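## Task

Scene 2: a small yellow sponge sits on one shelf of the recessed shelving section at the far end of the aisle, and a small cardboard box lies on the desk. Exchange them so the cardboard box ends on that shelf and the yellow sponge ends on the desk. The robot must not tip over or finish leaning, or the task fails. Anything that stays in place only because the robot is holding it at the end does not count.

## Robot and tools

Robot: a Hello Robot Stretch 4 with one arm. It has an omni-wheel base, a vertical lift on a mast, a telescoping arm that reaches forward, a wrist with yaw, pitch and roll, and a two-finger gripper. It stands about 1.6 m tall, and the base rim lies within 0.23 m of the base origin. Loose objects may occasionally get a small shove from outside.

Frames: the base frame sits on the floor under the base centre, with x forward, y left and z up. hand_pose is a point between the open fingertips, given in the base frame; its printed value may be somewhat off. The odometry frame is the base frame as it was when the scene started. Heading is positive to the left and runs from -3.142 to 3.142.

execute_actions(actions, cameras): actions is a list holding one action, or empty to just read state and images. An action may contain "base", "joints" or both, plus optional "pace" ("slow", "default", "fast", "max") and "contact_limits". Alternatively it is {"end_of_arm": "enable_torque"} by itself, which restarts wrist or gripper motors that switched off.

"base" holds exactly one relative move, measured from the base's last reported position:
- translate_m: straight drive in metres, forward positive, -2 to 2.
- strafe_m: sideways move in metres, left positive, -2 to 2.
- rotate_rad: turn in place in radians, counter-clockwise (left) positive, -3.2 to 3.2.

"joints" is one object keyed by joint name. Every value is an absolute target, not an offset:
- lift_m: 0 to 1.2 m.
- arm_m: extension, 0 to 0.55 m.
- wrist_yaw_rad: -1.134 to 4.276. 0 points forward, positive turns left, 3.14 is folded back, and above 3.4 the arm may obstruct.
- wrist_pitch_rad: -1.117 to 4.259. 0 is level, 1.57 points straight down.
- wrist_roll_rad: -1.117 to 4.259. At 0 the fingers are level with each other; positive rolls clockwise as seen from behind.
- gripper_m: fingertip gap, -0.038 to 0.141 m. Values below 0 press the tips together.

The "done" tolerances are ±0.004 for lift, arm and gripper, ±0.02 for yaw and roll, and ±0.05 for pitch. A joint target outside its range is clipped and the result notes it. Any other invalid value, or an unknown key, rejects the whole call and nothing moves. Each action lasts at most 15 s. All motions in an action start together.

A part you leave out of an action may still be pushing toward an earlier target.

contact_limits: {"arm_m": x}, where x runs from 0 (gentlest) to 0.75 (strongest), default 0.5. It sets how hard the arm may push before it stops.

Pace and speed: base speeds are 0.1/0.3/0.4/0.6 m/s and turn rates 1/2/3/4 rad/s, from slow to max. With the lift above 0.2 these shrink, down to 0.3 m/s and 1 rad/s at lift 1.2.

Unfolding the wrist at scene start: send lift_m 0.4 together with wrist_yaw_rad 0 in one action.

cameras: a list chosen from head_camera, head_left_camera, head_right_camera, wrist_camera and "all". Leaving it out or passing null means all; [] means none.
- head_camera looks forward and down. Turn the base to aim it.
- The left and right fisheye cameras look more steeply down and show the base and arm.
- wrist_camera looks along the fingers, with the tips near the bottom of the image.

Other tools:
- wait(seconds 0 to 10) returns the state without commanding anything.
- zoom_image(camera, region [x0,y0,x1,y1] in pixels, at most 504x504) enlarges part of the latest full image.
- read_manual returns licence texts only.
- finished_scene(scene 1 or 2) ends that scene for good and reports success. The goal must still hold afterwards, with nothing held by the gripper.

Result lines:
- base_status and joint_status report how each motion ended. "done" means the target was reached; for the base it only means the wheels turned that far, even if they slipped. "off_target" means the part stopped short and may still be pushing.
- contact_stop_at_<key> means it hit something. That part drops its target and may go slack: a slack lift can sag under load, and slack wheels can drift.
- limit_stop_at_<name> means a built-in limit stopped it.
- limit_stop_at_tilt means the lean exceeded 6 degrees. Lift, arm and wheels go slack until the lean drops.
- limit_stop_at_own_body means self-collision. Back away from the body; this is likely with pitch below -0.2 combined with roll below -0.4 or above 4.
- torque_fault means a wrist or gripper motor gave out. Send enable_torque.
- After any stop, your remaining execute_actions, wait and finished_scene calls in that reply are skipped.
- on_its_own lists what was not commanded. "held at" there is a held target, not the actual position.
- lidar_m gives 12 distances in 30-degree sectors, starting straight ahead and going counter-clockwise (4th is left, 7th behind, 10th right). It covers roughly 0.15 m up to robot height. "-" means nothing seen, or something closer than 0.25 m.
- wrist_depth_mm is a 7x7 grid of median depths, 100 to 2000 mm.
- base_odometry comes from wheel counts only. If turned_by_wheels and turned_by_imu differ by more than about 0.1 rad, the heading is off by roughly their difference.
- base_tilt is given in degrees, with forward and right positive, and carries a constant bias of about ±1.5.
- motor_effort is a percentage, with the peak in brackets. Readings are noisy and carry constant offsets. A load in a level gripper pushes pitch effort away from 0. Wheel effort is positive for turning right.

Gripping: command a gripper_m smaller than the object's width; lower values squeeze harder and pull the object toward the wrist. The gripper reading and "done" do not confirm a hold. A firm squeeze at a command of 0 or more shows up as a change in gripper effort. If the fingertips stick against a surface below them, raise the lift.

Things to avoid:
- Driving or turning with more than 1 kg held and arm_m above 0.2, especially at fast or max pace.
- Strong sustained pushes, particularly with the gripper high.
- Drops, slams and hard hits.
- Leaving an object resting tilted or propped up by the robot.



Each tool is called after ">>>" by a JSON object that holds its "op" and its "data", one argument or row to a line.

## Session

>>> {"op": "execute_actions", "data": {
  "actions": []
}}

Scene clock: 0.00 s.
base_odometry: x=+0.000 y=+0.000 heading=+0.000 (m, m, rad; odometry frame)
turned_by_wheels: +0.000 (rad since the last result)
turned_by_imu: +0.000 (rad since the last result)
base_tilt: forward=-0.6 right=-0.9 (deg)
lidar_m: 1.03 2.65 2.74 1.40 1.29 1.66 1.12 1.01 1.04 1.38 0.71 0.77
base_status: not commanded
joint_positions: lift_m=+0.223 arm_m=+0.000 wrist_yaw_rad=+3.139 wrist_pitch_rad=+0.011 wrist_roll_rad=-0.004 gripper_m=+0.057
joint_status: not commanded
motor_effort: lift_m=+20 arm_m=-1 wrist_yaw_rad=-1 wrist_pitch_rad=-6 wrist_roll_rad=+0 gripper_m=+0 wheel_0=+0 wheel_1=+0 wheel_2=+1 (%)
hand_pose: x=-0.1171 y=+0.0883 z=+0.3977 quat_wxyz=(+0.001, -0.006, -0.002, +1.000) (m; base frame)
wrist_depth_mm: - 133 133 1366 1708 - - / - 110 135 1430 1708 - - / - 119 144 1464 1708 - - / 137 137 1182 1464 1756 - - / 609 1118 1182 1464 1756 - - / 609 1098 195 1308 191 1308 1366 / 517 878 904 108 946 878 960
pictures: head_camera, head_left_camera, head_right_camera, wrist_camera
Images, in order (width x height): head_camera 420x560, head_left_camera 420x672, head_right_camera 420x672, wrist_camera 616x392.

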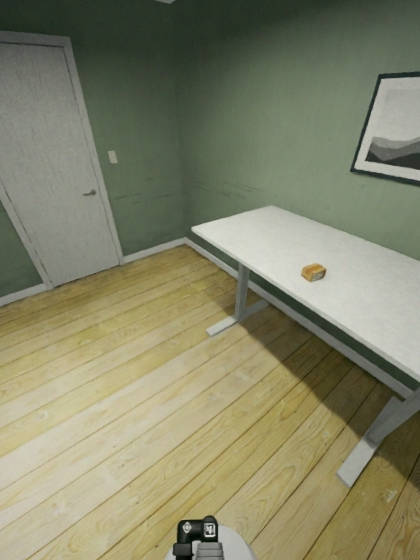

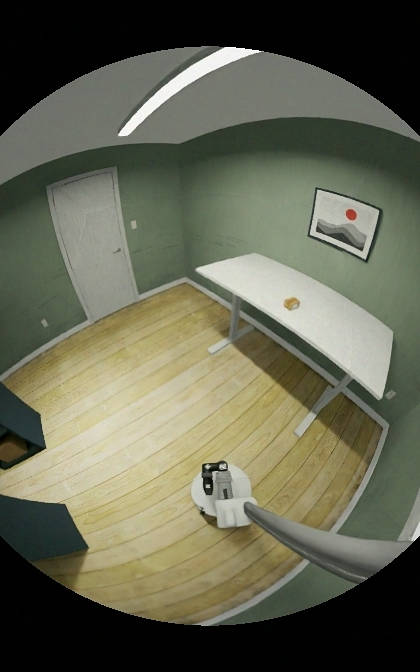

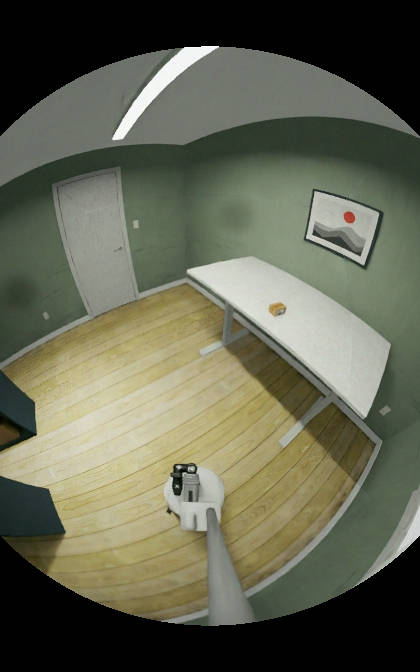

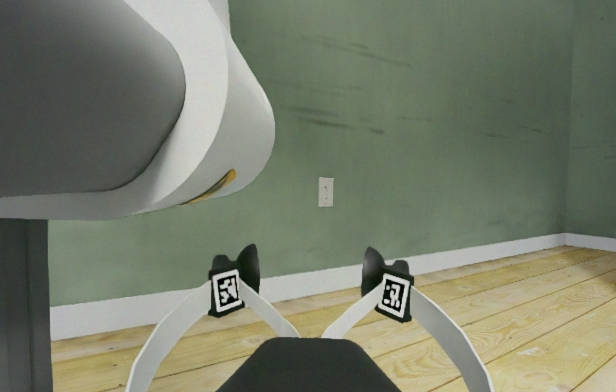

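>>> {"op": "execute_actions", "data": {
  "actions": [
    {"base":{"rotate_rad":-1.0},"joints":{"lift_m":0.45,"wrist_yaw_rad":1.5},"pace":"fast"}
  ],
  "cameras": []
}}

>>> {"op": "execute_actions", "data": {
  "actions": [
    {"base":{"strafe_m":0.62},"joints":{"lift_m":0.9,"wrist_yaw_rad":0,"wrist_pitch_rad":0.25,"gripper_m":0.14},"pace":"max"}
  ],
  "cameras": ["head_camera","wrist_camera"]
}}

Scene clock: 5.27 s.
base_odometry: x=+0.000 y=+0.000 heading=-1.000 (m, m, rad; odometry frame)
turned_by_wheels: -1.000 (rad since the last result)
turned_by_imu: -1.000 (rad since the last result)
base_tilt: forward=-0.5 right=-0.9 (deg)
lidar_m: 0.73 0.75 1.01 2.67 1.98 1.39 1.31 1.59 1.11 1.00 1.05 0.78
base_status: done
joint_positions: lift_m=+0.450 arm_m=+0.000 wrist_yaw_rad=+1.500 wrist_pitch_rad=+0.011 wrist_roll_rad=-0.004 gripper_m=+0.057
joint_status: all done
motor_effort: lift_m=+25(26) arm_m=-1(1) wrist_yaw_rad=-2(8) wrist_pitch_rad=-6(8) wrist_roll_rad=+0(0) gripper_m=-1(3) wheel_0=+1(7) wheel_1=+0(8) wheel_2=+0(8) (%)
hand_pose: x=+0.2786 y=+0.2816 z=+0.6246 quat_wxyz=(+0.732, -0.005, +0.003, +0.682) (m; base frame)
wrist_depth_mm: - - - - - - 707 / - - - - - 1098 904 / - - - - - - 1499 / - - - - - - 1308 / - - - - - - 1336 / 1808 1863 195 1921 192 1983 1464 / 1336 1281 1336 108 1397 1281 1182
pictures: none
No camera images: the call's "cameras" was empty. Leave "cameras" out to get every camera's image.

Scene clock: 7.87 s.
base_odometry: x=+0.522 y=+0.335 heading=-1.000 (m, m, rad; odometry frame)
turned_by_wheels: +0.000 (rad since the last result)
turned_by_imu: +0.000 (rad since the last result)
base_tilt: forward=-0.7 right=-1.0 (deg)
lidar_m: 0.71 0.76 2.05 2.04 2.13 1.45 1.34 1.36 1.75 1.61 1.08 0.75
base_status: done
joint_positions: lift_m=+0.900 arm_m=+0.000 wrist_yaw_rad=+0.000 wrist_pitch_rad=+0.252 wrist_roll_rad=-0.004 gripper_m=+0.140
joint_status: all done
motor_effort: lift_m=+23(27) arm_m=-1(1) wrist_yaw_rad=-1(7) wrist_pitch_rad=-6(4) wrist_roll_rad=+0(0) gripper_m=+2(2) wheel_0=+2(13) wheel_1=-1(15) wheel_2=+0(1) (%)
hand_pose: x=+0.4505 y=-0.0874 z=+1.0061 quat_wxyz=(+0.992, -0.002, +0.126, +0.000) (m; base frame)
wrist_depth_mm: 1182 1160 1182 1205 1229 1182 1205 / 1205 1229 1255 1255 1229 1281 1229 / 1025 1025 1060 1098 1138 1205 1281 / 597 539 559 569 574 580 597 / 1205 1397 1430 1430 1464 1464 991 / 1464 1464 1464 1464 1430 1025 1576 / 1464 1397 1499 108 1576 1464 1499
pictures: head_camera, wrist_camera
Images, in order (width x height): head_camera 420x560, wrist_camera 616x392.

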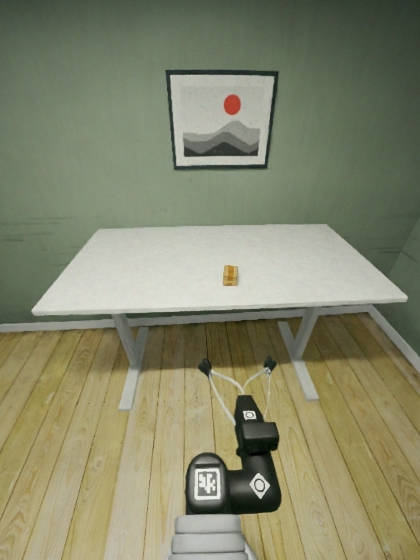

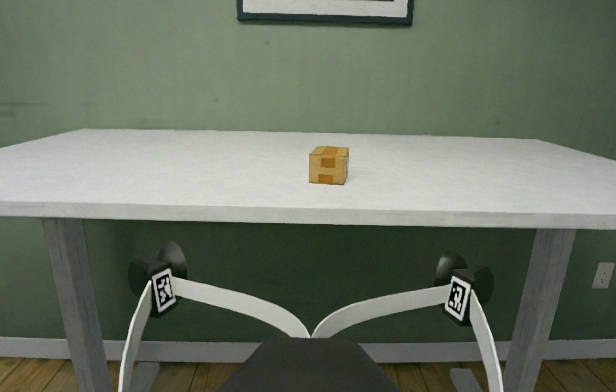

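>>> {"op": "execute_actions", "data": {
  "actions": [
    {"base":{"strafe_m":-0.03},"joints":{"lift_m":0.885,"arm_m":0.33},"pace":"fast"}
  ],
  "cameras": ["head_camera","wrist_camera"]
}}

Scene clock: 11.07 s.
base_odometry: x=+0.496 y=+0.319 heading=-1.000 (m, m, rad; odometry frame)
turned_by_wheels: +0.000 (rad since the last result)
turned_by_imu: +0.001 (rad since the last result)
base_tilt: forward=-0.5 right=-1.0 (deg)
lidar_m: 0.74 0.75 2.09 2.08 2.17 1.43 1.33 1.38 1.74 1.59 1.08 0.76
base_status: done
joint_positions: lift_m=+0.885 arm_m=+0.329 wrist_yaw_rad=+0.000 wrist_pitch_rad=+0.252 wrist_roll_rad=-0.004 gripper_m=+0.140
joint_status: all done
motor_effort: lift_m=+16(20) arm_m=+5(4) wrist_yaw_rad=-1(0) wrist_pitch_rad=-6(7) wrist_roll_rad=+0(0) gripper_m=+1(0) wheel_0=+0(9) wheel_1=+1(9) wheel_2=+0(1) (%)
hand_pose: x=+0.7794 y=-0.0874 z=+0.9916 quat_wxyz=(+0.992, -0.002, +0.126, +0.000) (m; base frame)
wrist_depth_mm: 866 878 891 878 904 891 917 / 917 931 931 931 931 931 931 / 904 917 946 960 960 991 960 / 477 492 500 375 521 530 539 / 330 334 340 303 347 351 353 / 250 233 235 259 238 238 264 / 204 202 206 108 212 209 219
pictures: head_camera, wrist_camera
Images, in order (width x height): head_camera 420x560, wrist_camera 616x392.

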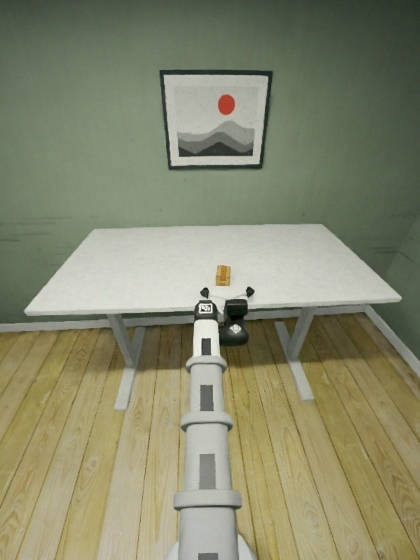

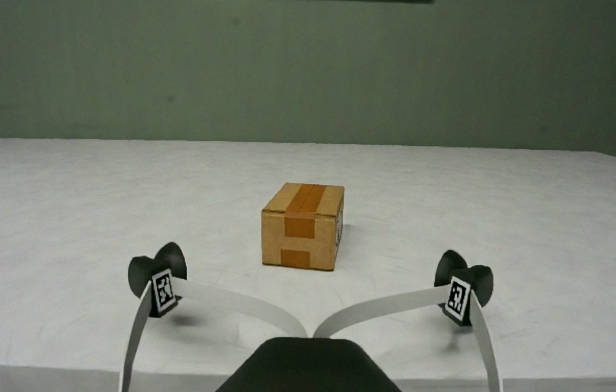

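>>> {"op": "execute_actions", "data": {
  "actions": [
    {"base":{"strafe_m":0.014},"joints":{"lift_m":0.876,"arm_m":0.452,"gripper_m":0.115},"pace":"fast"}
  ],
  "cameras": ["wrist_camera"]
}}

>>> {"op": "execute_actions", "data": {
  "actions": [
    {"joints":{"gripper_m":0.012},"pace":"fast"}
  ],
  "cameras": ["wrist_camera"]
}}

>>> {"op": "execute_actions", "data": {
  "actions": [
    {"joints":{"lift_m":0.91},"pace":"fast"}
  ],
  "cameras": ["wrist_camera"]
}}

Scene clock: 15.97 s.
base_odometry: x=+0.508 y=+0.326 heading=-1.000 (m, m, rad; odometry frame)
turned_by_wheels: +0.000 (rad since the last result)
turned_by_imu: +0.002 (rad since the last result)
base_tilt: forward=-0.6 right=-1.0 (deg)
lidar_m: 0.70 0.76 2.07 2.07 2.15 1.45 1.34 1.38 1.76 1.62 1.09 0.76
base_status: done
joint_positions: lift_m=+0.876 arm_m=+0.451 wrist_yaw_rad=+0.000 wrist_pitch_rad=+0.252 wrist_roll_rad=-0.004 gripper_m=+0.115
joint_status: all done
motor_effort: lift_m=+16(16) arm_m=+5(6) wrist_yaw_rad=-1(0) wrist_pitch_rad=-4(7) wrist_roll_rad=+0(0) gripper_m=+1(2) wheel_0=+0(8) wheel_1=+0(9) wheel_2=+0(1) (%)
hand_pose: x=+0.9013 y=-0.0874 z=+0.9826 quat_wxyz=(+0.992, -0.002, +0.126, +0.000) (m; base frame)
wrist_depth_mm: 778 768 778 778 778 788 798 / 798 798 809 809 809 809 809 / 809 820 820 842 842 842 854 / 455 462 473 477 488 500 504 / 309 312 320 208 289 330 330 / 234 225 219 180 193 234 247 / 191 189 193 108 196 196 200
pictures: wrist_camera
Images, in order (width x height): wrist_camera 616x392.

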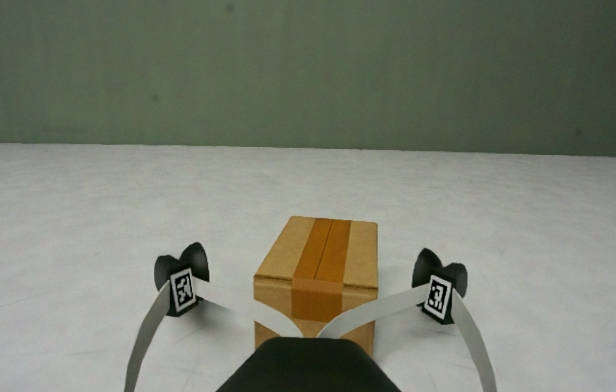

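Scene clock: 17.83 s.
base_odometry: x=+0.508 y=+0.326 heading=-1.000 (m, m, rad; odometry frame)
turned_by_wheels: +0.000 (rad since the last result)
turned_by_imu: +0.001 (rad since the last result)
base_tilt: forward=-0.7 right=-0.9 (deg)
lidar_m: 0.73 0.74 2.06 2.05 2.12 1.45 1.34 1.37 1.76 1.62 1.09 0.77
base_status: not commanded
joint_positions: lift_m=+0.876 arm_m=+0.451 wrist_yaw_rad=+0.000 wrist_pitch_rad=+0.253 wrist_roll_rad=-0.004 gripper_m=+0.012
joint_status: all done
motor_effort: lift_m=+16(16) arm_m=+5(5) wrist_yaw_rad=-1(1) wrist_pitch_rad=-8(8) wrist_roll_rad=+0(0) gripper_m=-19(20) wheel_0=+0(1) wheel_1=+0(0) wheel_2=+0(0) (%)
hand_pose: x=+0.9013 y=-0.0874 z=+0.9824 quat_wxyz=(+0.992, -0.002, +0.126, +0.000) (m; base frame)
wrist_depth_mm: 768 750 768 778 788 778 788 / 798 809 798 809 820 831 831 / 820 820 842 831 831 842 854 / 445 462 466 473 488 492 500 / 307 312 315 200 322 329 329 / 233 216 177 165 183 245 244 / 191 183 185 108 195 187 200
pictures: wrist_camera
Images, in order (width x height): wrist_camera 616x392.

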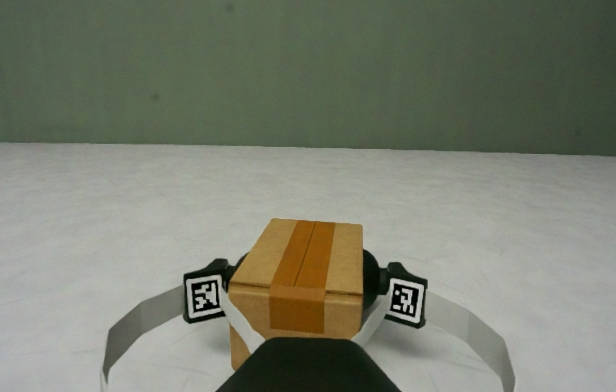

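Scene clock: 18.63 s.
base_odometry: x=+0.508 y=+0.326 heading=-1.000 (m, m, rad; odometry frame)
turned_by_wheels: +0.000 (rad since the last result)
turned_by_imu: +0.000 (rad since the last result)
base_tilt: forward=-0.6 right=-1.0 (deg)
lidar_m: 0.72 0.72 2.05 2.04 2.16 1.44 1.35 1.39 1.74 1.61 1.08 0.75
base_status: not commanded
joint_positions: lift_m=+0.910 arm_m=+0.451 wrist_yaw_rad=+0.000 wrist_pitch_rad=+0.253 wrist_roll_rad=-0.004 gripper_m=+0.012
joint_status: all done
motor_effort: lift_m=+25(26) arm_m=+5(5) wrist_yaw_rad=-1(1) wrist_pitch_rad=-7(8) wrist_roll_rad=+0(0) gripper_m=-21(21) wheel_0=+0(0) wheel_1=+0(0) wheel_2=+0(0) (%)
hand_pose: x=+0.9013 y=-0.0874 z=+1.0156 quat_wxyz=(+0.992, -0.002, +0.126, +0.000) (m; base frame)
wrist_depth_mm: 768 768 768 778 778 778 798 / 798 809 809 809 809 820 831 / 820 831 831 842 854 866 842 / 554 569 580 591 591 603 621 / 379 387 392 200 402 404 410 / 287 267 176 166 183 304 303 / 236 226 229 108 242 232 246
pictures: wrist_camera
Images, in order (width x height): wrist_camera 616x392.

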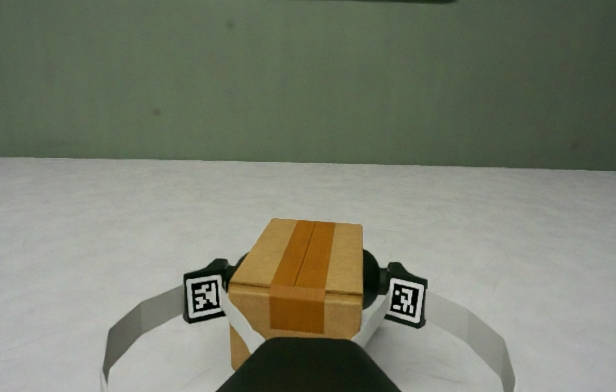

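>>> {"op": "execute_actions", "data": {
  "actions": [
    {"base":{"rotate_rad":-3.12},"joints":{"arm_m":0},"pace":"fast"}
  ],
  "cameras": ["head_camera","head_left_camera"]
}}

Scene clock: 22.93 s.
base_odometry: x=+0.508 y=+0.326 heading=+2.164 (m, m, rad; odometry frame)
turned_by_wheels: -3.120 (rad since the last result)
turned_by_imu: -3.123 (rad since the last result)
base_tilt: forward=-0.6 right=-1.0 (deg)
lidar_m: 1.35 1.36 1.73 1.58 1.11 0.76 0.70 0.77 2.13 2.06 2.12 1.43
base_status: done
joint_positions: lift_m=+0.910 arm_m=+0.001 wrist_yaw_rad=+0.000 wrist_pitch_rad=+0.253 wrist_roll_rad=-0.004 gripper_m=+0.012
joint_status: all done
motor_effort: lift_m=+24(24) arm_m=-6(6) wrist_yaw_rad=+0(4) wrist_pitch_rad=-9(9) wrist_roll_rad=+0(0) gripper_m=-17(19) wheel_0=+0(9) wheel_1=+1(6) wheel_2=+1(8) (%)
hand_pose: x=+0.4512 y=-0.0875 z=+1.0156 quat_wxyz=(+0.992, -0.002, +0.126, +0.000) (m; base frame)
wrist_depth_mm: - 1025 1042 - 1863 1042 1008 / - 1060 1078 - 1983 1078 1078 / - 1118 1138 - - 1118 1118 / - 1182 1182 - 1708 1182 1205 / - 1205 1205 199 1397 1255 - / 1863 1255 177 166 183 1281 1808 / 1537 1366 1336 108 1430 1397 1576
pictures: head_camera, head_left_camera
Images, in order (width x height): head_camera 420x560, head_left_camera 420x672.

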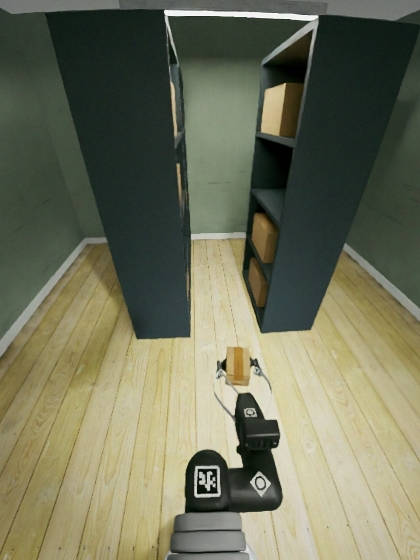

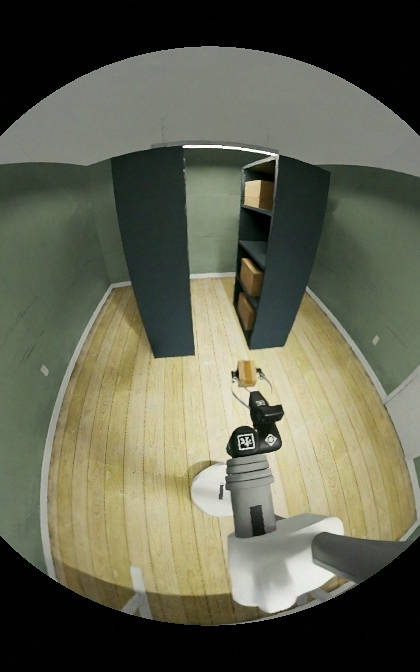

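>>> {"op": "execute_actions", "data": {
  "actions": [
    {"base":{"strafe_m":-0.18},"joints":{"lift_m":0.55},"pace":"fast"}
  ],
  "cameras": []
}}

>>> {"op": "execute_actions", "data": {
  "actions": [
    {"base":{"translate_m":1.1},"pace":"max"}
  ]
}}

Scene clock: 27.57 s.
base_odometry: x=+0.658 y=+0.427 heading=+2.164 (m, m, rad; odometry frame)
turned_by_wheels: +0.000 (rad since the last result)
turned_by_imu: +0.002 (rad since the last result)
base_tilt: forward=-0.6 right=-1.0 (deg)
lidar_m: 1.36 1.40 1.93 1.77 1.08 0.76 0.72 0.72 1.99 1.88 1.94 1.43
base_status: done
joint_positions: lift_m=+0.550 arm_m=+0.001 wrist_yaw_rad=+0.000 wrist_pitch_rad=+0.253 wrist_roll_rad=-0.004 gripper_m=+0.012
joint_status: all done
motor_effort: lift_m=+17(22) arm_m=-5(5) wrist_yaw_rad=-1(0) wrist_pitch_rad=-8(11) wrist_roll_rad=+0(0) gripper_m=-19(18) wheel_0=-1(11) wheel_1=+2(13) wheel_2=+0(1) (%)
hand_pose: x=+0.4512 y=-0.0875 z=+0.6562 quat_wxyz=(+0.992, -0.002, +0.126, +0.000) (m; base frame)
wrist_depth_mm: 1042 1025 1808 - 1042 1042 - / 1078 1060 1921 - 1098 1078 - / 1118 1118 1983 - 1160 1118 - / 1182 1182 1756 - 1182 1160 - / 1499 1205 1499 200 1255 1255 1756 / 1281 1182 176 165 183 1308 1336 / 1042 1025 991 108 1060 1042 1078
pictures: none
No camera images: the call's "cameras" was empty. Leave "cameras" out to get every camera's image.

Scene clock: 31.27 s.
base_odometry: x=+0.043 y=+1.339 heading=+2.164 (m, m, rad; odometry frame)
turned_by_wheels: +0.000 (rad since the last result)
turned_by_imu: +0.001 (rad since the last result)
base_tilt: forward=-0.5 right=-1.0 (deg)
lidar_m: 1.04 0.45 0.39 1.85 1.90 1.94 2.18 2.70 1.99 1.85 0.40 0.38
base_status: done
joint_positions: lift_m=+0.550 arm_m=+0.001 wrist_yaw_rad=+0.000 wrist_pitch_rad=+0.253 wrist_roll_rad=-0.004 gripper_m=+0.012
joint_status: not commanded
motor_effort: lift_m=+17(17) arm_m=-5(5) wrist_yaw_rad=-1(0) wrist_pitch_rad=-10(10) wrist_roll_rad=+0(0) gripper_m=-20(19) wheel_0=+1(8) wheel_1=+1(3) wheel_2=+1(14) (%)
hand_pose: x=+0.4512 y=-0.0874 z=+0.6562 quat_wxyz=(+0.992, -0.002, +0.126, +0.000) (m; base frame)
wrist_depth_mm: 809 891 1708 1756 866 842 831 / 854 904 1808 1808 866 466 330 / 904 904 1863 1808 904 462 336 / 750 960 1921 1983 878 462 343 / 820 976 1537 200 976 455 362 / 707 768 177 166 183 389 377 / 627 946 1008 108 750 544 330
pictures: head_camera, head_left_camera, head_right_camera, wrist_camera
Images, in order (width x height): head_camera 420x560, head_left_camera 420x672, head_right_camera 420x672, wrist_camera 616x392.

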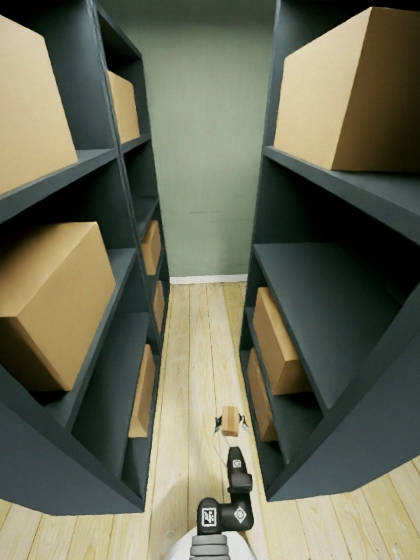

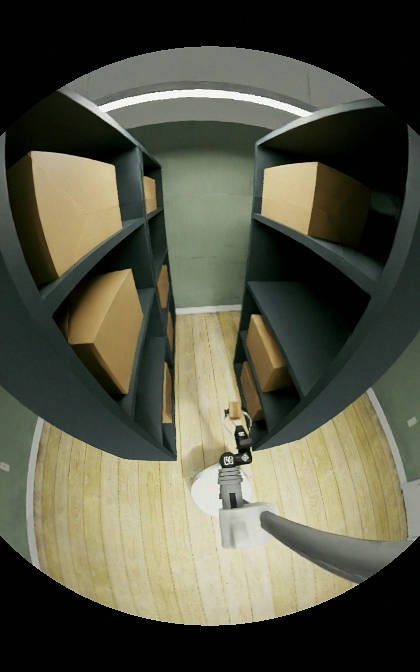

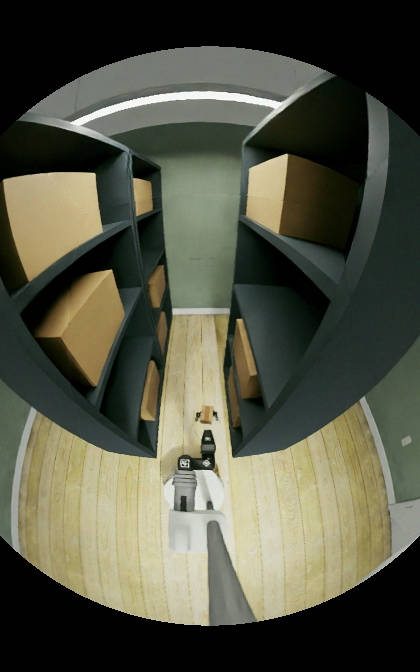

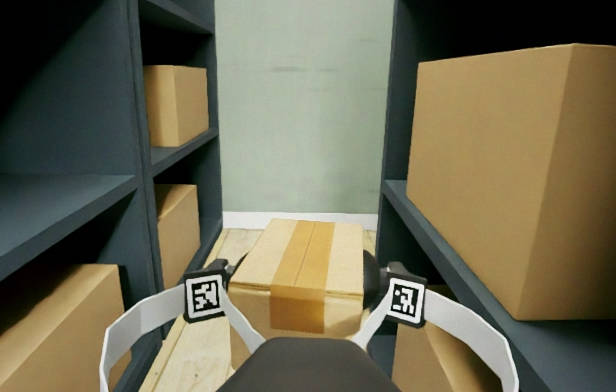

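>>> {"op": "execute_actions", "data": {
  "actions": [
    {"base":{"rotate_rad":0.045},"pace":"fast"}
  ],
  "cameras": ["head_camera"]
}}

>>> {"op": "execute_actions", "data": {
  "actions": [
    {"base":{"translate_m":0.8},"pace":"max"}
  ],
  "cameras": ["head_camera","head_left_camera"]
}}

Scene clock: 34.60 s.
base_odometry: x=+0.043 y=+1.339 heading=+2.209 (m, m, rad; odometry frame)
turned_by_wheels: +0.045 (rad since the last result)
turned_by_imu: +0.046 (rad since the last result)
base_tilt: forward=-0.6 right=-1.0 (deg)
lidar_m: 1.17 0.45 0.40 1.87 1.96 1.94 2.20 2.70 1.95 1.85 0.35 0.40
base_status: done
joint_positions: lift_m=+0.550 arm_m=+0.001 wrist_yaw_rad=+0.000 wrist_pitch_rad=+0.253 wrist_roll_rad=-0.004 gripper_m=+0.012
joint_status: not commanded
motor_effort: lift_m=+18(18) arm_m=-5(5) wrist_yaw_rad=-2(3) wrist_pitch_rad=-9(8) wrist_roll_rad=+0(0) gripper_m=-19(18) wheel_0=-2(6) wheel_1=-1(3) wheel_2=+1(6) (%)
hand_pose: x=+0.4512 y=-0.0873 z=+0.6562 quat_wxyz=(+0.992, -0.002, +0.126, +0.000) (m; base frame)
wrist_depth_mm: 854 842 1708 1708 1708 820 809 / 891 878 1756 1756 1756 535 375 / 931 917 1808 1863 1863 535 373 / 732 960 1921 1921 1983 535 359 / 580 991 1308 200 960 517 359 / 683 715 177 165 183 430 373 / 597 854 1008 108 917 564 342
pictures: head_camera
Images, in order (width x height): head_camera 420x560.

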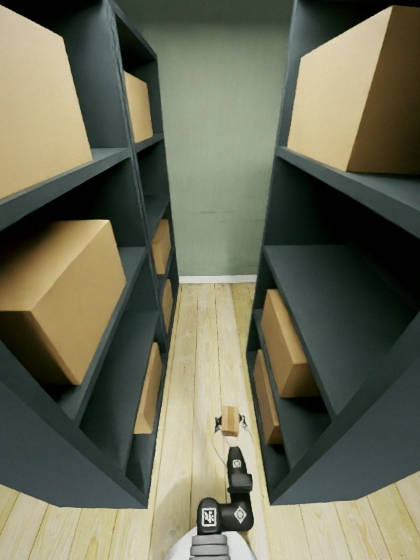

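Scene clock: 37.70 s.
base_odometry: x=-0.434 y=+1.982 heading=+2.209 (m, m, rad; odometry frame)
turned_by_wheels: +0.000 (rad since the last result)
turned_by_imu: +0.001 (rad since the last result)
base_tilt: forward=-0.6 right=-0.9 (deg)
lidar_m: 1.17 0.44 0.29 0.27 0.28 0.43 3.48 0.42 0.27 0.26 0.30 0.41
base_status: done
joint_positions: lift_m=+0.550 arm_m=+0.001 wrist_yaw_rad=+0.000 wrist_pitch_rad=+0.253 wrist_roll_rad=-0.004 gripper_m=+0.012
joint_status: not commanded
motor_effort: lift_m=+19(19) arm_m=-5(5) wrist_yaw_rad=-1(2) wrist_pitch_rad=-9(10) wrist_roll_rad=+0(0) gripper_m=-19(20) wheel_0=+1(7) wheel_1=+0(9) wheel_2=+1(13) (%)
hand_pose: x=+0.4512 y=-0.0874 z=+0.6561 quat_wxyz=(+0.992, -0.002, +0.126, +0.000) (m; base frame)
wrist_depth_mm: 960 960 1025 991 991 1008 991 / 564 820 1060 1042 1042 1025 976 / 564 831 1078 1118 1078 1060 1008 / 580 854 1118 1138 1138 1118 1078 / 559 1138 1138 200 1160 1160 1098 / 707 707 177 165 183 1255 1042 / 591 878 1025 108 1098 1025 991
pictures: head_camera, head_left_camera
Images, in order (width x height): head_camera 420x560, head_left_camera 420x672.

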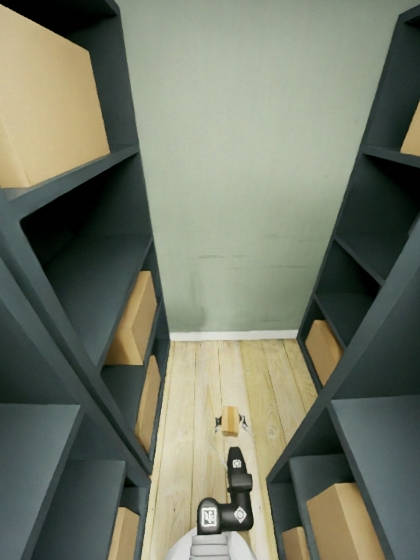

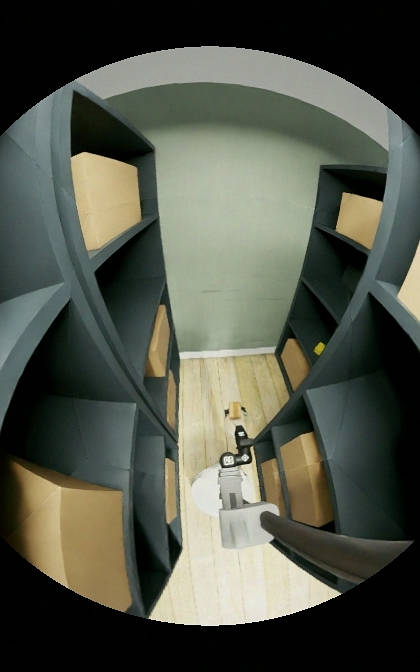

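>>> {"op": "execute_actions", "data": {
  "actions": [
    {"base":{"translate_m":0.72},"joints":{"lift_m":0.495},"pace":"max"}
  ],
  "cameras": []
}}

>>> {"op": "execute_actions", "data": {
  "actions": [
    {"base":{"rotate_rad":-1.58},"pace":"fast"}
  ],
  "cameras": ["head_camera","wrist_camera"]
}}

>>> {"op": "zoom_image", "data": {
  "camera": "head_camera",
  "region": [100, 290, 280, 420]
}}

Scene clock: 42.67 s.
base_odometry: x=-0.863 y=+2.560 heading=+2.209 (m, m, rad; odometry frame)
turned_by_wheels: +0.000 (rad since the last result)
turned_by_imu: +0.001 (rad since the last result)
base_tilt: forward=-0.5 right=-1.0 (deg)
lidar_m: 0.59 0.42 0.29 0.26 0.29 0.45 1.22 0.45 0.47 0.73 0.76 0.61
base_status: done
joint_positions: lift_m=+0.495 arm_m=+0.001 wrist_yaw_rad=+0.000 wrist_pitch_rad=+0.253 wrist_roll_rad=-0.004 gripper_m=+0.012
joint_status: all done
motor_effort: lift_m=+18(19) arm_m=-5(5) wrist_yaw_rad=-1(1) wrist_pitch_rad=-9(12) wrist_roll_rad=+0(0) gripper_m=-19(21) wheel_0=+0(9) wheel_1=+1(6) wheel_2=+2(13) (%)
hand_pose: x=+0.4511 y=-0.0874 z=+0.6011 quat_wxyz=(+0.992, -0.002, +0.126, +0.000) (m; base frame)
wrist_depth_mm: 349 343 343 338 338 336 334 / 362 359 357 355 349 349 347 / 377 377 373 373 366 364 364 / 394 394 389 387 384 379 379 / 413 413 399 200 399 399 397 / 436 421 177 166 183 413 421 / 459 452 442 108 442 439 442
pictures: none
No camera images: the call's "cameras" was empty. Leave "cameras" out to get every camera's image.

Scene clock: 44.40 s.
base_odometry: x=-0.863 y=+2.560 heading=+0.629 (m, m, rad; odometry frame)
turned_by_wheels: -1.580 (rad since the last result)
turned_by_imu: -1.581 (rad since the last result)
base_tilt: forward=-0.6 right=-0.9 (deg)
lidar_m: 0.73 0.77 0.63 0.59 0.44 0.29 0.27 0.30 0.43 1.19 0.44 0.48
base_status: done
joint_positions: lift_m=+0.495 arm_m=+0.001 wrist_yaw_rad=+0.000 wrist_pitch_rad=+0.253 wrist_roll_rad=-0.004 gripper_m=+0.012
joint_status: not commanded
motor_effort: lift_m=+19(19) arm_m=-5(5) wrist_yaw_rad=-1(3) wrist_pitch_rad=-11(8) wrist_roll_rad=+0(0) gripper_m=-20(20) wheel_0=+0(7) wheel_1=+2(12) wheel_2=+1(9) (%)
hand_pose: x=+0.4511 y=-0.0875 z=+0.6011 quat_wxyz=(+0.992, -0.002, +0.126, +0.000) (m; base frame)
wrist_depth_mm: 878 904 891 904 842 469 377 / 904 917 931 931 842 492 382 / 904 960 946 946 831 504 377 / 580 585 597 603 615 539 379 / 820 820 831 200 554 525 375 / 634 621 177 166 183 455 368 / 654 647 640 108 654 504 366
pictures: head_camera, wrist_camera
Images, in order (width x height): head_camera 420x560, wrist_camera 616x392.

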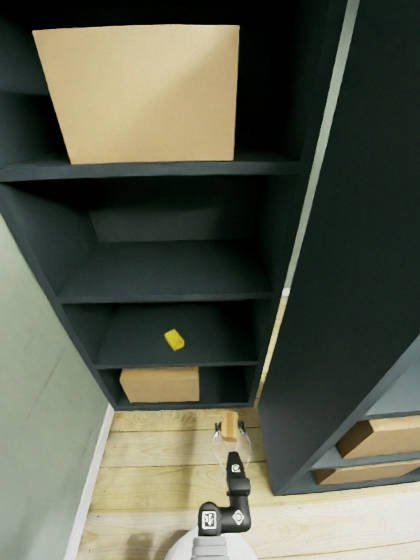

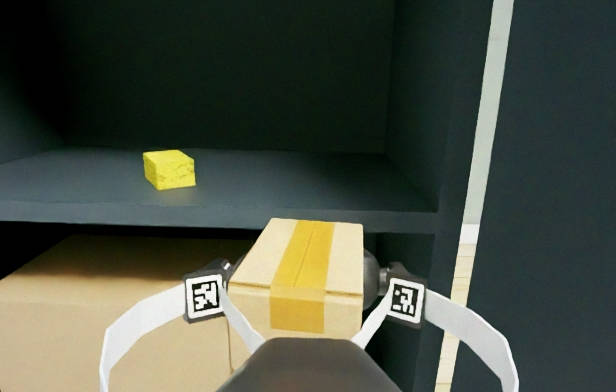

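Region (100, 290, 280, 420) of head_camera's 420x560 image, scaled by 2.800, with more detail than that image has.

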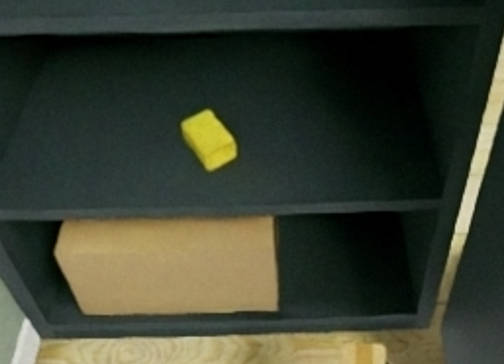

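>>> {"op": "execute_actions", "data": {
  "actions": [
    {"joints":{"arm_m":0.5,"lift_m":0.48},"pace":"fast"}
  ],
  "cameras": []
}}

>>> {"op": "execute_actions", "data": {
  "actions": [
    {"joints":{"lift_m":0.458}}
  ],
  "cameras": ["wrist_camera"]
}}

Scene clock: 48.83 s.
base_odometry: x=-0.863 y=+2.560 heading=+0.629 (m, m, rad; odometry frame)
turned_by_wheels: +0.000 (rad since the last result)
turned_by_imu: +0.002 (rad since the last result)
base_tilt: forward=-0.5 right=-0.9 (deg)
lidar_m: 0.73 0.75 0.62 0.58 0.39 0.32 0.27 0.30 0.43 1.21 0.42 0.46
base_status: not commanded
joint_positions: lift_m=+0.480 arm_m=+0.499 wrist_yaw_rad=+0.000 wrist_pitch_rad=+0.253 wrist_roll_rad=-0.004 gripper_m=+0.012
joint_status: all done
motor_effort: lift_m=+16(17) arm_m=+5(4) wrist_yaw_rad=-1(0) wrist_pitch_rad=-10(9) wrist_roll_rad=+0(0) gripper_m=-18(18) wheel_0=+0(0) wheel_1=+1(2) wheel_2=+1(1) (%)
hand_pose: x=+0.9493 y=-0.0874 z=+0.5863 quat_wxyz=(+0.992, -0.002, +0.126, +0.000) (m; base frame)
wrist_depth_mm: 439 433 427 430 430 389 271 / 452 449 452 452 445 389 271 / 477 469 466 469 462 387 270 / 488 480 488 488 484 379 268 / 351 357 364 200 368 351 267 / 267 249 177 166 183 281 259 / 218 210 211 108 223 215 234
pictures: none
No camera images: the call's "cameras" was empty. Leave "cameras" out to get every camera's image.

Scene clock: 49.67 s.
base_odometry: x=-0.863 y=+2.560 heading=+0.629 (m, m, rad; odometry frame)
turned_by_wheels: +0.000 (rad since the last result)
turned_by_imu: +0.000 (rad since the last result)
base_tilt: forward=-0.6 right=-1.0 (deg)
lidar_m: 0.71 0.78 0.64 0.58 0.44 0.30 0.27 0.29 0.42 1.16 0.43 0.43
base_status: not commanded
joint_positions: lift_m=+0.458 arm_m=+0.499 wrist_yaw_rad=+0.000 wrist_pitch_rad=+0.253 wrist_roll_rad=-0.004 gripper_m=+0.012
joint_status: all done
motor_effort: lift_m=+17(15) arm_m=+5(5) wrist_yaw_rad=-1(1) wrist_pitch_rad=-8(8) wrist_roll_rad=+0(0) gripper_m=-18(18) wheel_0=+0(0) wheel_1=+2(2) wheel_2=+1(1) (%)
hand_pose: x=+0.9493 y=-0.0874 z=+0.5643 quat_wxyz=(+0.992, -0.002, +0.126, +0.000) (m; base frame)
wrist_depth_mm: 439 433 433 427 430 387 271 / 449 455 452 445 442 387 272 / 477 469 466 469 466 384 271 / 449 452 462 466 477 379 270 / 304 309 314 200 320 324 267 / 230 213 177 165 182 245 242 / 189 181 183 108 193 185 197
pictures: wrist_camera
Images, in order (width x height): wrist_camera 616x392.

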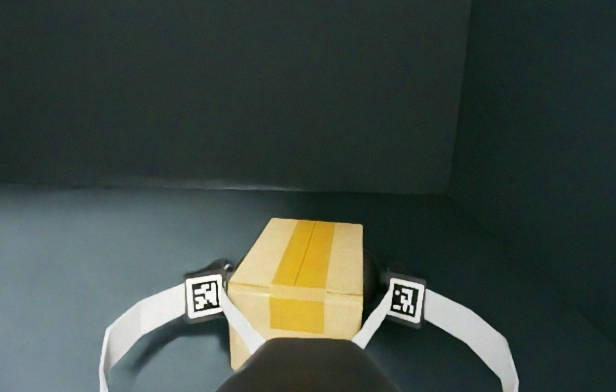

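>>> {"op": "execute_actions", "data": {
  "actions": [
    {"joints":{"lift_m":0.454,"gripper_m":0.11}}
  ],
  "cameras": []
}}

>>> {"op": "execute_actions", "data": {
  "actions": [
    {"joints":{"arm_m":0.31,"gripper_m":0.14,"lift_m":0.458},"pace":"fast"}
  ],
  "cameras": ["wrist_camera"]
}}

>>> {"op": "execute_actions", "data": {
  "actions": [
    {"base":{"rotate_rad":0.2},"joints":{"wrist_yaw_rad":0.34}}
  ],
  "cameras": ["wrist_camera","head_camera"]
}}

Scene clock: 58.70 s.
base_odometry: x=-0.863 y=+2.560 heading=+0.629 (m, m, rad; odometry frame)
turned_by_wheels: +0.000 (rad since the last result)
turned_by_imu: +0.002 (rad since the last result)
base_tilt: forward=-0.7 right=-0.9 (deg)
lidar_m: 0.72 0.75 0.63 0.60 0.45 0.28 0.26 0.31 0.39 1.15 0.42 0.46
base_status: not commanded
joint_positions: lift_m=+0.454 arm_m=+0.499 wrist_yaw_rad=+0.000 wrist_pitch_rad=+0.252 wrist_roll_rad=-0.004 gripper_m=+0.110
joint_status: all done
motor_effort: lift_m=+16(15) arm_m=+5(5) wrist_yaw_rad=-1(1) wrist_pitch_rad=-4(8) wrist_roll_rad=+0(0) gripper_m=+1(19) wheel_0=+0(0) wheel_1=+2(2) wheel_2=+1(1) (%)
hand_pose: x=+0.9494 y=-0.0874 z=+0.5607 quat_wxyz=(+0.992, -0.002, +0.126, +0.000) (m; base frame)
wrist_depth_mm: 439 436 430 430 430 387 271 / 452 452 449 449 449 387 271 / 473 469 469 469 466 384 270 / 436 445 449 459 469 382 268 / 297 301 306 195 294 315 266 / 224 220 198 179 197 228 237 / 184 182 186 108 189 189 192
pictures: none
No camera images: the call's "cameras" was empty. Leave "cameras" out to get every camera's image.

Scene clock: 60.10 s.
base_odometry: x=-0.863 y=+2.560 heading=+0.629 (m, m, rad; odometry frame)
turned_by_wheels: +0.000 (rad since the last result)
turned_by_imu: +0.001 (rad since the last result)
base_tilt: forward=-0.6 right=-1.0 (deg)
lidar_m: 0.72 0.77 0.64 0.58 0.43 0.28 0.29 0.31 0.39 1.17 0.42 0.46
base_status: not commanded
joint_positions: lift_m=+0.458 arm_m=+0.311 wrist_yaw_rad=+0.000 wrist_pitch_rad=+0.252 wrist_roll_rad=-0.004 gripper_m=+0.140
joint_status: all done
motor_effort: lift_m=+24(24) arm_m=-5(7) wrist_yaw_rad=-1(2) wrist_pitch_rad=-6(6) wrist_roll_rad=+0(0) gripper_m=+1(1) wheel_0=+0(0) wheel_1=+2(2) wheel_2=+1(1) (%)
hand_pose: x=+0.7612 y=-0.0875 z=+0.5639 quat_wxyz=(+0.992, -0.002, +0.126, +0.000) (m; base frame)
wrist_depth_mm: 609 603 603 603 603 394 274 / 640 640 634 634 634 394 273 / 661 654 647 654 647 392 273 / 329 462 459 368 480 384 272 / 306 310 315 319 325 314 271 / 241 237 236 240 236 233 244 / 424 424 445 108 242 272 243
pictures: wrist_camera
Images, in order (width x height): wrist_camera 616x392.

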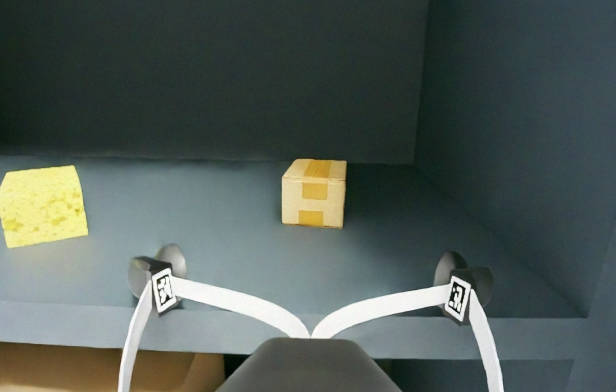

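Scene clock: 61.03 s.
base_odometry: x=-0.863 y=+2.560 heading=+0.829 (m, m, rad; odometry frame)
turned_by_wheels: +0.200 (rad since the last result)
turned_by_imu: +0.201 (rad since the last result)
base_tilt: forward=-0.6 right=-0.9 (deg)
lidar_m: 0.72 0.71 0.61 0.60 0.37 0.26 0.28 0.33 0.56 0.71 0.43 0.57
base_status: done
joint_positions: lift_m=+0.458 arm_m=+0.311 wrist_yaw_rad=+0.340 wrist_pitch_rad=+0.252 wrist_roll_rad=-0.004 gripper_m=+0.140
joint_status: all done
motor_effort: lift_m=+24(24) arm_m=-5(5) wrist_yaw_rad=-1(5) wrist_pitch_rad=-8(8) wrist_roll_rad=+0(0) gripper_m=+1(0) wheel_0=+1(7) wheel_1=-1(6) wheel_2=+0(8) (%)
hand_pose: x=+0.7743 y=+0.0108 z=+0.5639 quat_wxyz=(+0.978, -0.023, +0.124, +0.168) (m; base frame)
wrist_depth_mm: 436 525 654 691 585 539 492 / 442 535 691 715 627 554 504 / 459 554 683 732 647 585 521 / 445 455 466 466 325 488 500 / 480 343 315 319 296 324 327 / 512 544 273 244 222 220 244 / 525 459 452 108 211 195 197
pictures: head_camera, wrist_camera
Images, in order (width x height): head_camera 420x560, wrist_camera 616x392.

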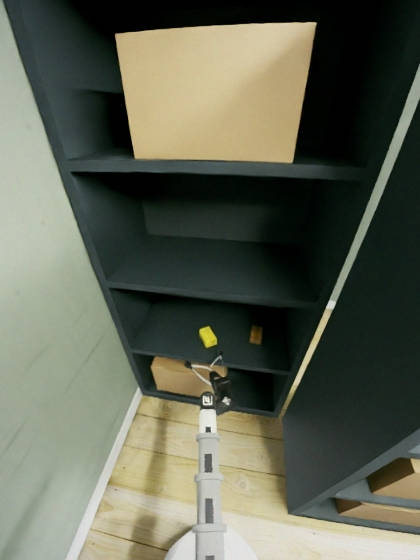

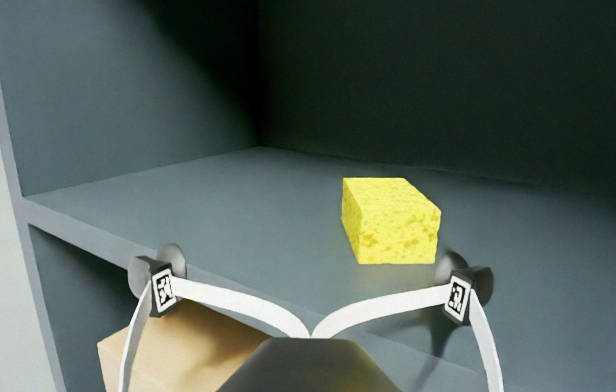

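>>> {"op": "execute_actions", "data": {
  "actions": [
    {"base":{"strafe_m":-0.034},"joints":{"arm_m":0.34},"pace":"fast"}
  ],
  "cameras": ["wrist_camera"]
}}

>>> {"op": "execute_actions", "data": {
  "actions": [
    {"joints":{"arm_m":0.445},"pace":"fast"}
  ],
  "cameras": ["wrist_camera"]
}}

Scene clock: 64.57 s.
base_odometry: x=-0.838 y=+2.537 heading=+0.829 (m, m, rad; odometry frame)
turned_by_wheels: +0.000 (rad since the last result)
turned_by_imu: +0.001 (rad since the last result)
base_tilt: forward=-0.6 right=-1.0 (deg)
lidar_m: 0.70 0.79 0.63 0.63 0.35 0.27 0.29 0.32 0.55 0.68 0.40 0.52
base_status: done
joint_positions: lift_m=+0.458 arm_m=+0.339 wrist_yaw_rad=+0.340 wrist_pitch_rad=+0.252 wrist_roll_rad=-0.004 gripper_m=+0.140
joint_status: all done
motor_effort: lift_m=+24(24) arm_m=+5(4) wrist_yaw_rad=-1(0) wrist_pitch_rad=-7(6) wrist_roll_rad=+0(0) gripper_m=+1(1) wheel_0=-1(12) wheel_1=+2(12) wheel_2=+0(2) (%)
hand_pose: x=+0.8025 y=+0.0107 z=+0.5639 quat_wxyz=(+0.978, -0.023, +0.124, +0.168) (m; base frame)
wrist_depth_mm: 462 559 691 640 574 508 462 / 473 564 723 676 591 525 480 / 484 585 715 683 615 549 492 / 449 455 462 394 484 492 488 / 355 312 315 283 289 325 327 / 521 303 229 241 221 220 243 / 504 439 424 108 197 194 198
pictures: wrist_camera
Images, in order (width x height): wrist_camera 616x392.

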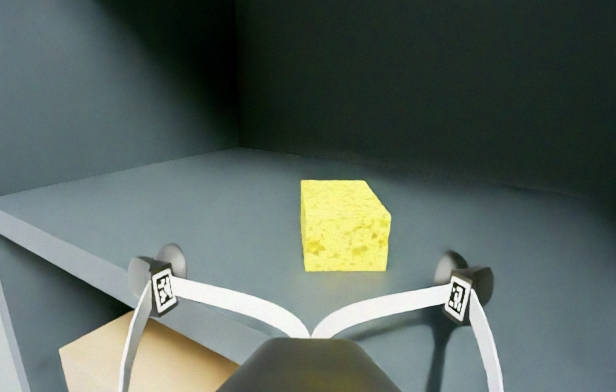

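Scene clock: 65.70 s.
base_odometry: x=-0.838 y=+2.537 heading=+0.829 (m, m, rad; odometry frame)
turned_by_wheels: +0.000 (rad since the last result)
turned_by_imu: +0.000 (rad since the last result)
base_tilt: forward=-0.5 right=-0.9 (deg)
lidar_m: 0.71 0.76 0.63 0.59 0.36 0.29 0.28 0.33 0.55 0.68 0.41 0.54
base_status: not commanded
joint_positions: lift_m=+0.458 arm_m=+0.444 wrist_yaw_rad=+0.340 wrist_pitch_rad=+0.252 wrist_roll_rad=-0.004 gripper_m=+0.140
joint_status: all done
motor_effort: lift_m=+24(25) arm_m=+5(7) wrist_yaw_rad=-1(0) wrist_pitch_rad=-6(6) wrist_roll_rad=+0(0) gripper_m=-1(2) wheel_0=-1(1) wheel_1=+1(2) wheel_2=+0(0) (%)
hand_pose: x=+0.9075 y=+0.0108 z=+0.5639 quat_wxyz=(+0.978, -0.023, +0.124, +0.168) (m; base frame)
wrist_depth_mm: 442 539 603 544 473 421 389 / 455 549 647 564 488 433 397 / 462 564 647 580 508 445 404 / 445 455 459 473 480 442 413 / 304 312 279 215 322 325 327 / 231 214 189 182 220 220 243 / 190 187 189 108 197 193 196
pictures: wrist_camera
Images, in order (width x height): wrist_camera 616x392.

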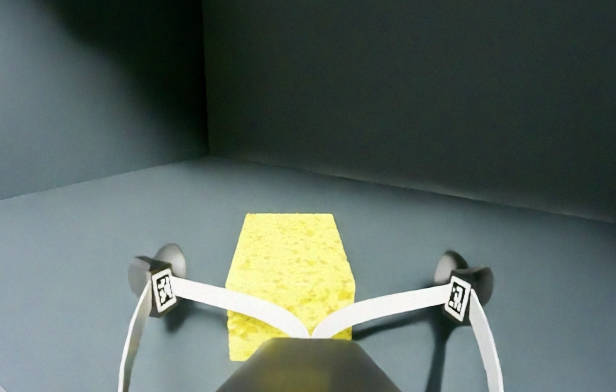

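>>> {"op": "execute_actions", "data": {
  "actions": [
    {"joints":{"gripper_m":0.015,"wrist_yaw_rad":0.38},"pace":"fast"}
  ],
  "cameras": []
}}

>>> {"op": "execute_actions", "data": {
  "actions": [
    {"joints":{"lift_m":0.485},"pace":"fast"}
  ],
  "cameras": ["wrist_camera"]
}}

Scene clock: 69.70 s.
base_odometry: x=-0.838 y=+2.537 heading=+0.829 (m, m, rad; odometry frame)
turned_by_wheels: +0.000 (rad since the last result)
turned_by_imu: +0.001 (rad since the last result)
base_tilt: forward=-0.6 right=-1.0 (deg)
lidar_m: 0.72 0.76 0.63 0.62 0.35 0.29 0.27 0.36 0.56 0.68 0.42 0.53
base_status: not commanded
joint_positions: lift_m=+0.458 arm_m=+0.444 wrist_yaw_rad=+0.380 wrist_pitch_rad=+0.252 wrist_roll_rad=-0.004 gripper_m=+0.015
joint_status: all done
motor_effort: lift_m=+24(25) arm_m=+5(5) wrist_yaw_rad=+0(2) wrist_pitch_rad=-6(4) wrist_roll_rad=+0(0) gripper_m=-19(18) wheel_0=-1(1) wheel_1=+2(2) wheel_2=+0(0) (%)
hand_pose: x=+0.9068 y=+0.0224 z=+0.5639 quat_wxyz=(+0.974, -0.025, +0.123, +0.187) (m; base frame)
wrist_depth_mm: 427 517 609 549 473 424 387 / 449 530 640 569 504 436 397 / 449 539 661 591 521 452 402 / 436 455 455 469 477 449 415 / 306 310 314 207 322 324 327 / 231 221 181 171 180 242 242 / 188 183 190 108 193 185 197
pictures: none
No camera images: the call's "cameras" was empty. Leave "cameras" out to get every camera's image.

Scene clock: 70.43 s.
base_odometry: x=-0.838 y=+2.537 heading=+0.829 (m, m, rad; odometry frame)
turned_by_wheels: +0.000 (rad since the last result)
turned_by_imu: +0.000 (rad since the last result)
base_tilt: forward=-0.6 right=-1.0 (deg)
lidar_m: 0.74 0.78 0.64 0.64 0.35 0.30 0.28 0.36 0.54 0.69 0.42 0.53
base_status: not commanded
joint_positions: lift_m=+0.485 arm_m=+0.444 wrist_yaw_rad=+0.380 wrist_pitch_rad=+0.252 wrist_roll_rad=-0.004 gripper_m=+0.015
joint_status: all done
motor_effort: lift_m=+24(27) arm_m=+5(5) wrist_yaw_rad=+1(0) wrist_pitch_rad=-7(7) wrist_roll_rad=+0(0) gripper_m=-18(20) wheel_0=-1(1) wheel_1=+2(2) wheel_2=+0(0) (%)
hand_pose: x=+0.9068 y=+0.0224 z=+0.5909 quat_wxyz=(+0.974, -0.025, +0.123, +0.187) (m; base frame)
wrist_depth_mm: 430 517 609 544 480 424 389 / 442 530 634 569 492 433 394 / 459 549 661 597 517 452 404 / 455 521 554 569 517 466 415 / 364 373 377 206 382 389 392 / 274 267 181 171 180 290 289 / 227 220 228 108 230 221 240
pictures: wrist_camera
Images, in order (width x height): wrist_camera 616x392.

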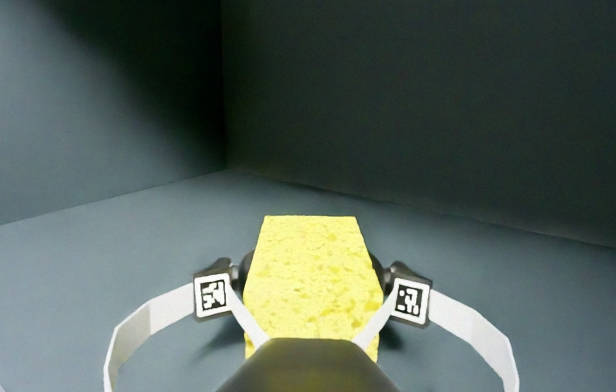

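>>> {"op": "execute_actions", "data": {
  "actions": [
    {"base":{"translate_m":0.065},"joints":{"arm_m":0.3},"pace":"fast"}
  ],
  "cameras": []
}}

>>> {"op": "execute_actions", "data": {
  "actions": [
    {"base":{"strafe_m":0.23},"joints":{"arm_m":0,"wrist_yaw_rad":0},"pace":"fast"}
  ],
  "cameras": ["head_left_camera"]
}}

Scene clock: 75.73 s.
base_odometry: x=-0.794 y=+2.585 heading=+0.829 (m, m, rad; odometry frame)
turned_by_wheels: +0.000 (rad since the last result)
turned_by_imu: +0.001 (rad since the last result)
base_tilt: forward=-0.6 right=-1.0 (deg)
lidar_m: 0.68 0.76 0.62 0.61 0.44 0.36 0.34 0.39 0.67 0.55 0.38 0.57
base_status: done
joint_positions: lift_m=+0.485 arm_m=+0.301 wrist_yaw_rad=+0.380 wrist_pitch_rad=+0.252 wrist_roll_rad=-0.004 gripper_m=+0.015
joint_status: all done
motor_effort: lift_m=+24(24) arm_m=-5(4) wrist_yaw_rad=-1(0) wrist_pitch_rad=-6(8) wrist_roll_rad=+0(0) gripper_m=-18(18) wheel_0=+1(5) wheel_1=+0(3) wheel_2=+0(11) (%)
hand_pose: x=+0.7637 y=+0.0224 z=+0.5909 quat_wxyz=(+0.974, -0.026, +0.123, +0.188) (m; base frame)
wrist_depth_mm: 442 530 654 634 549 488 442 / 455 549 683 668 569 504 459 / 462 559 707 691 591 521 469 / 469 539 549 569 569 530 484 / 366 370 377 207 384 387 389 / 473 281 181 171 180 290 291 / 508 255 236 109 230 222 240
pictures: none
No camera images: the call's "cameras" was empty. Leave "cameras" out to get every camera's image.

Scene clock: 77.43 s.
base_odometry: x=-0.963 y=+2.740 heading=+0.829 (m, m, rad; odometry frame)
turned_by_wheels: +0.000 (rad since the last result)
turned_by_imu: +0.000 (rad since the last result)
base_tilt: forward=-0.5 right=-1.0 (deg)
lidar_m: 0.68 0.49 0.38 0.36 0.39 0.29 0.32 0.36 0.57 0.66 0.61 0.72
base_status: done
joint_positions: lift_m=+0.485 arm_m=+0.001 wrist_yaw_rad=+0.000 wrist_pitch_rad=+0.252 wrist_roll_rad=-0.004 gripper_m=+0.015
joint_status: all done
motor_effort: lift_m=+25(24) arm_m=-5(8) wrist_yaw_rad=-1(6) wrist_pitch_rad=-8(8) wrist_roll_rad=+0(1) gripper_m=-19(19) wheel_0=+0(12) wheel_1=+0(10) wheel_2=+0(1) (%)
hand_pose: x=+0.4513 y=-0.0874 z=+0.5909 quat_wxyz=(+0.992, -0.002, +0.126, +0.000) (m; base frame)
wrist_depth_mm: 492 574 854 878 831 788 768 / 496 580 891 904 866 842 798 / 508 597 854 917 891 842 798 / 508 585 554 569 580 603 559 / 521 621 809 207 496 917 455 / 525 627 181 171 180 960 891 / 530 668 654 109 564 798 842
pictures: head_left_camera
Images, in order (width x height): head_left_camera 420x672.

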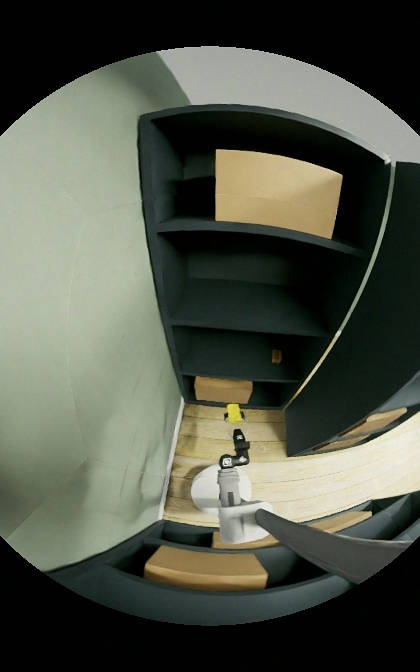

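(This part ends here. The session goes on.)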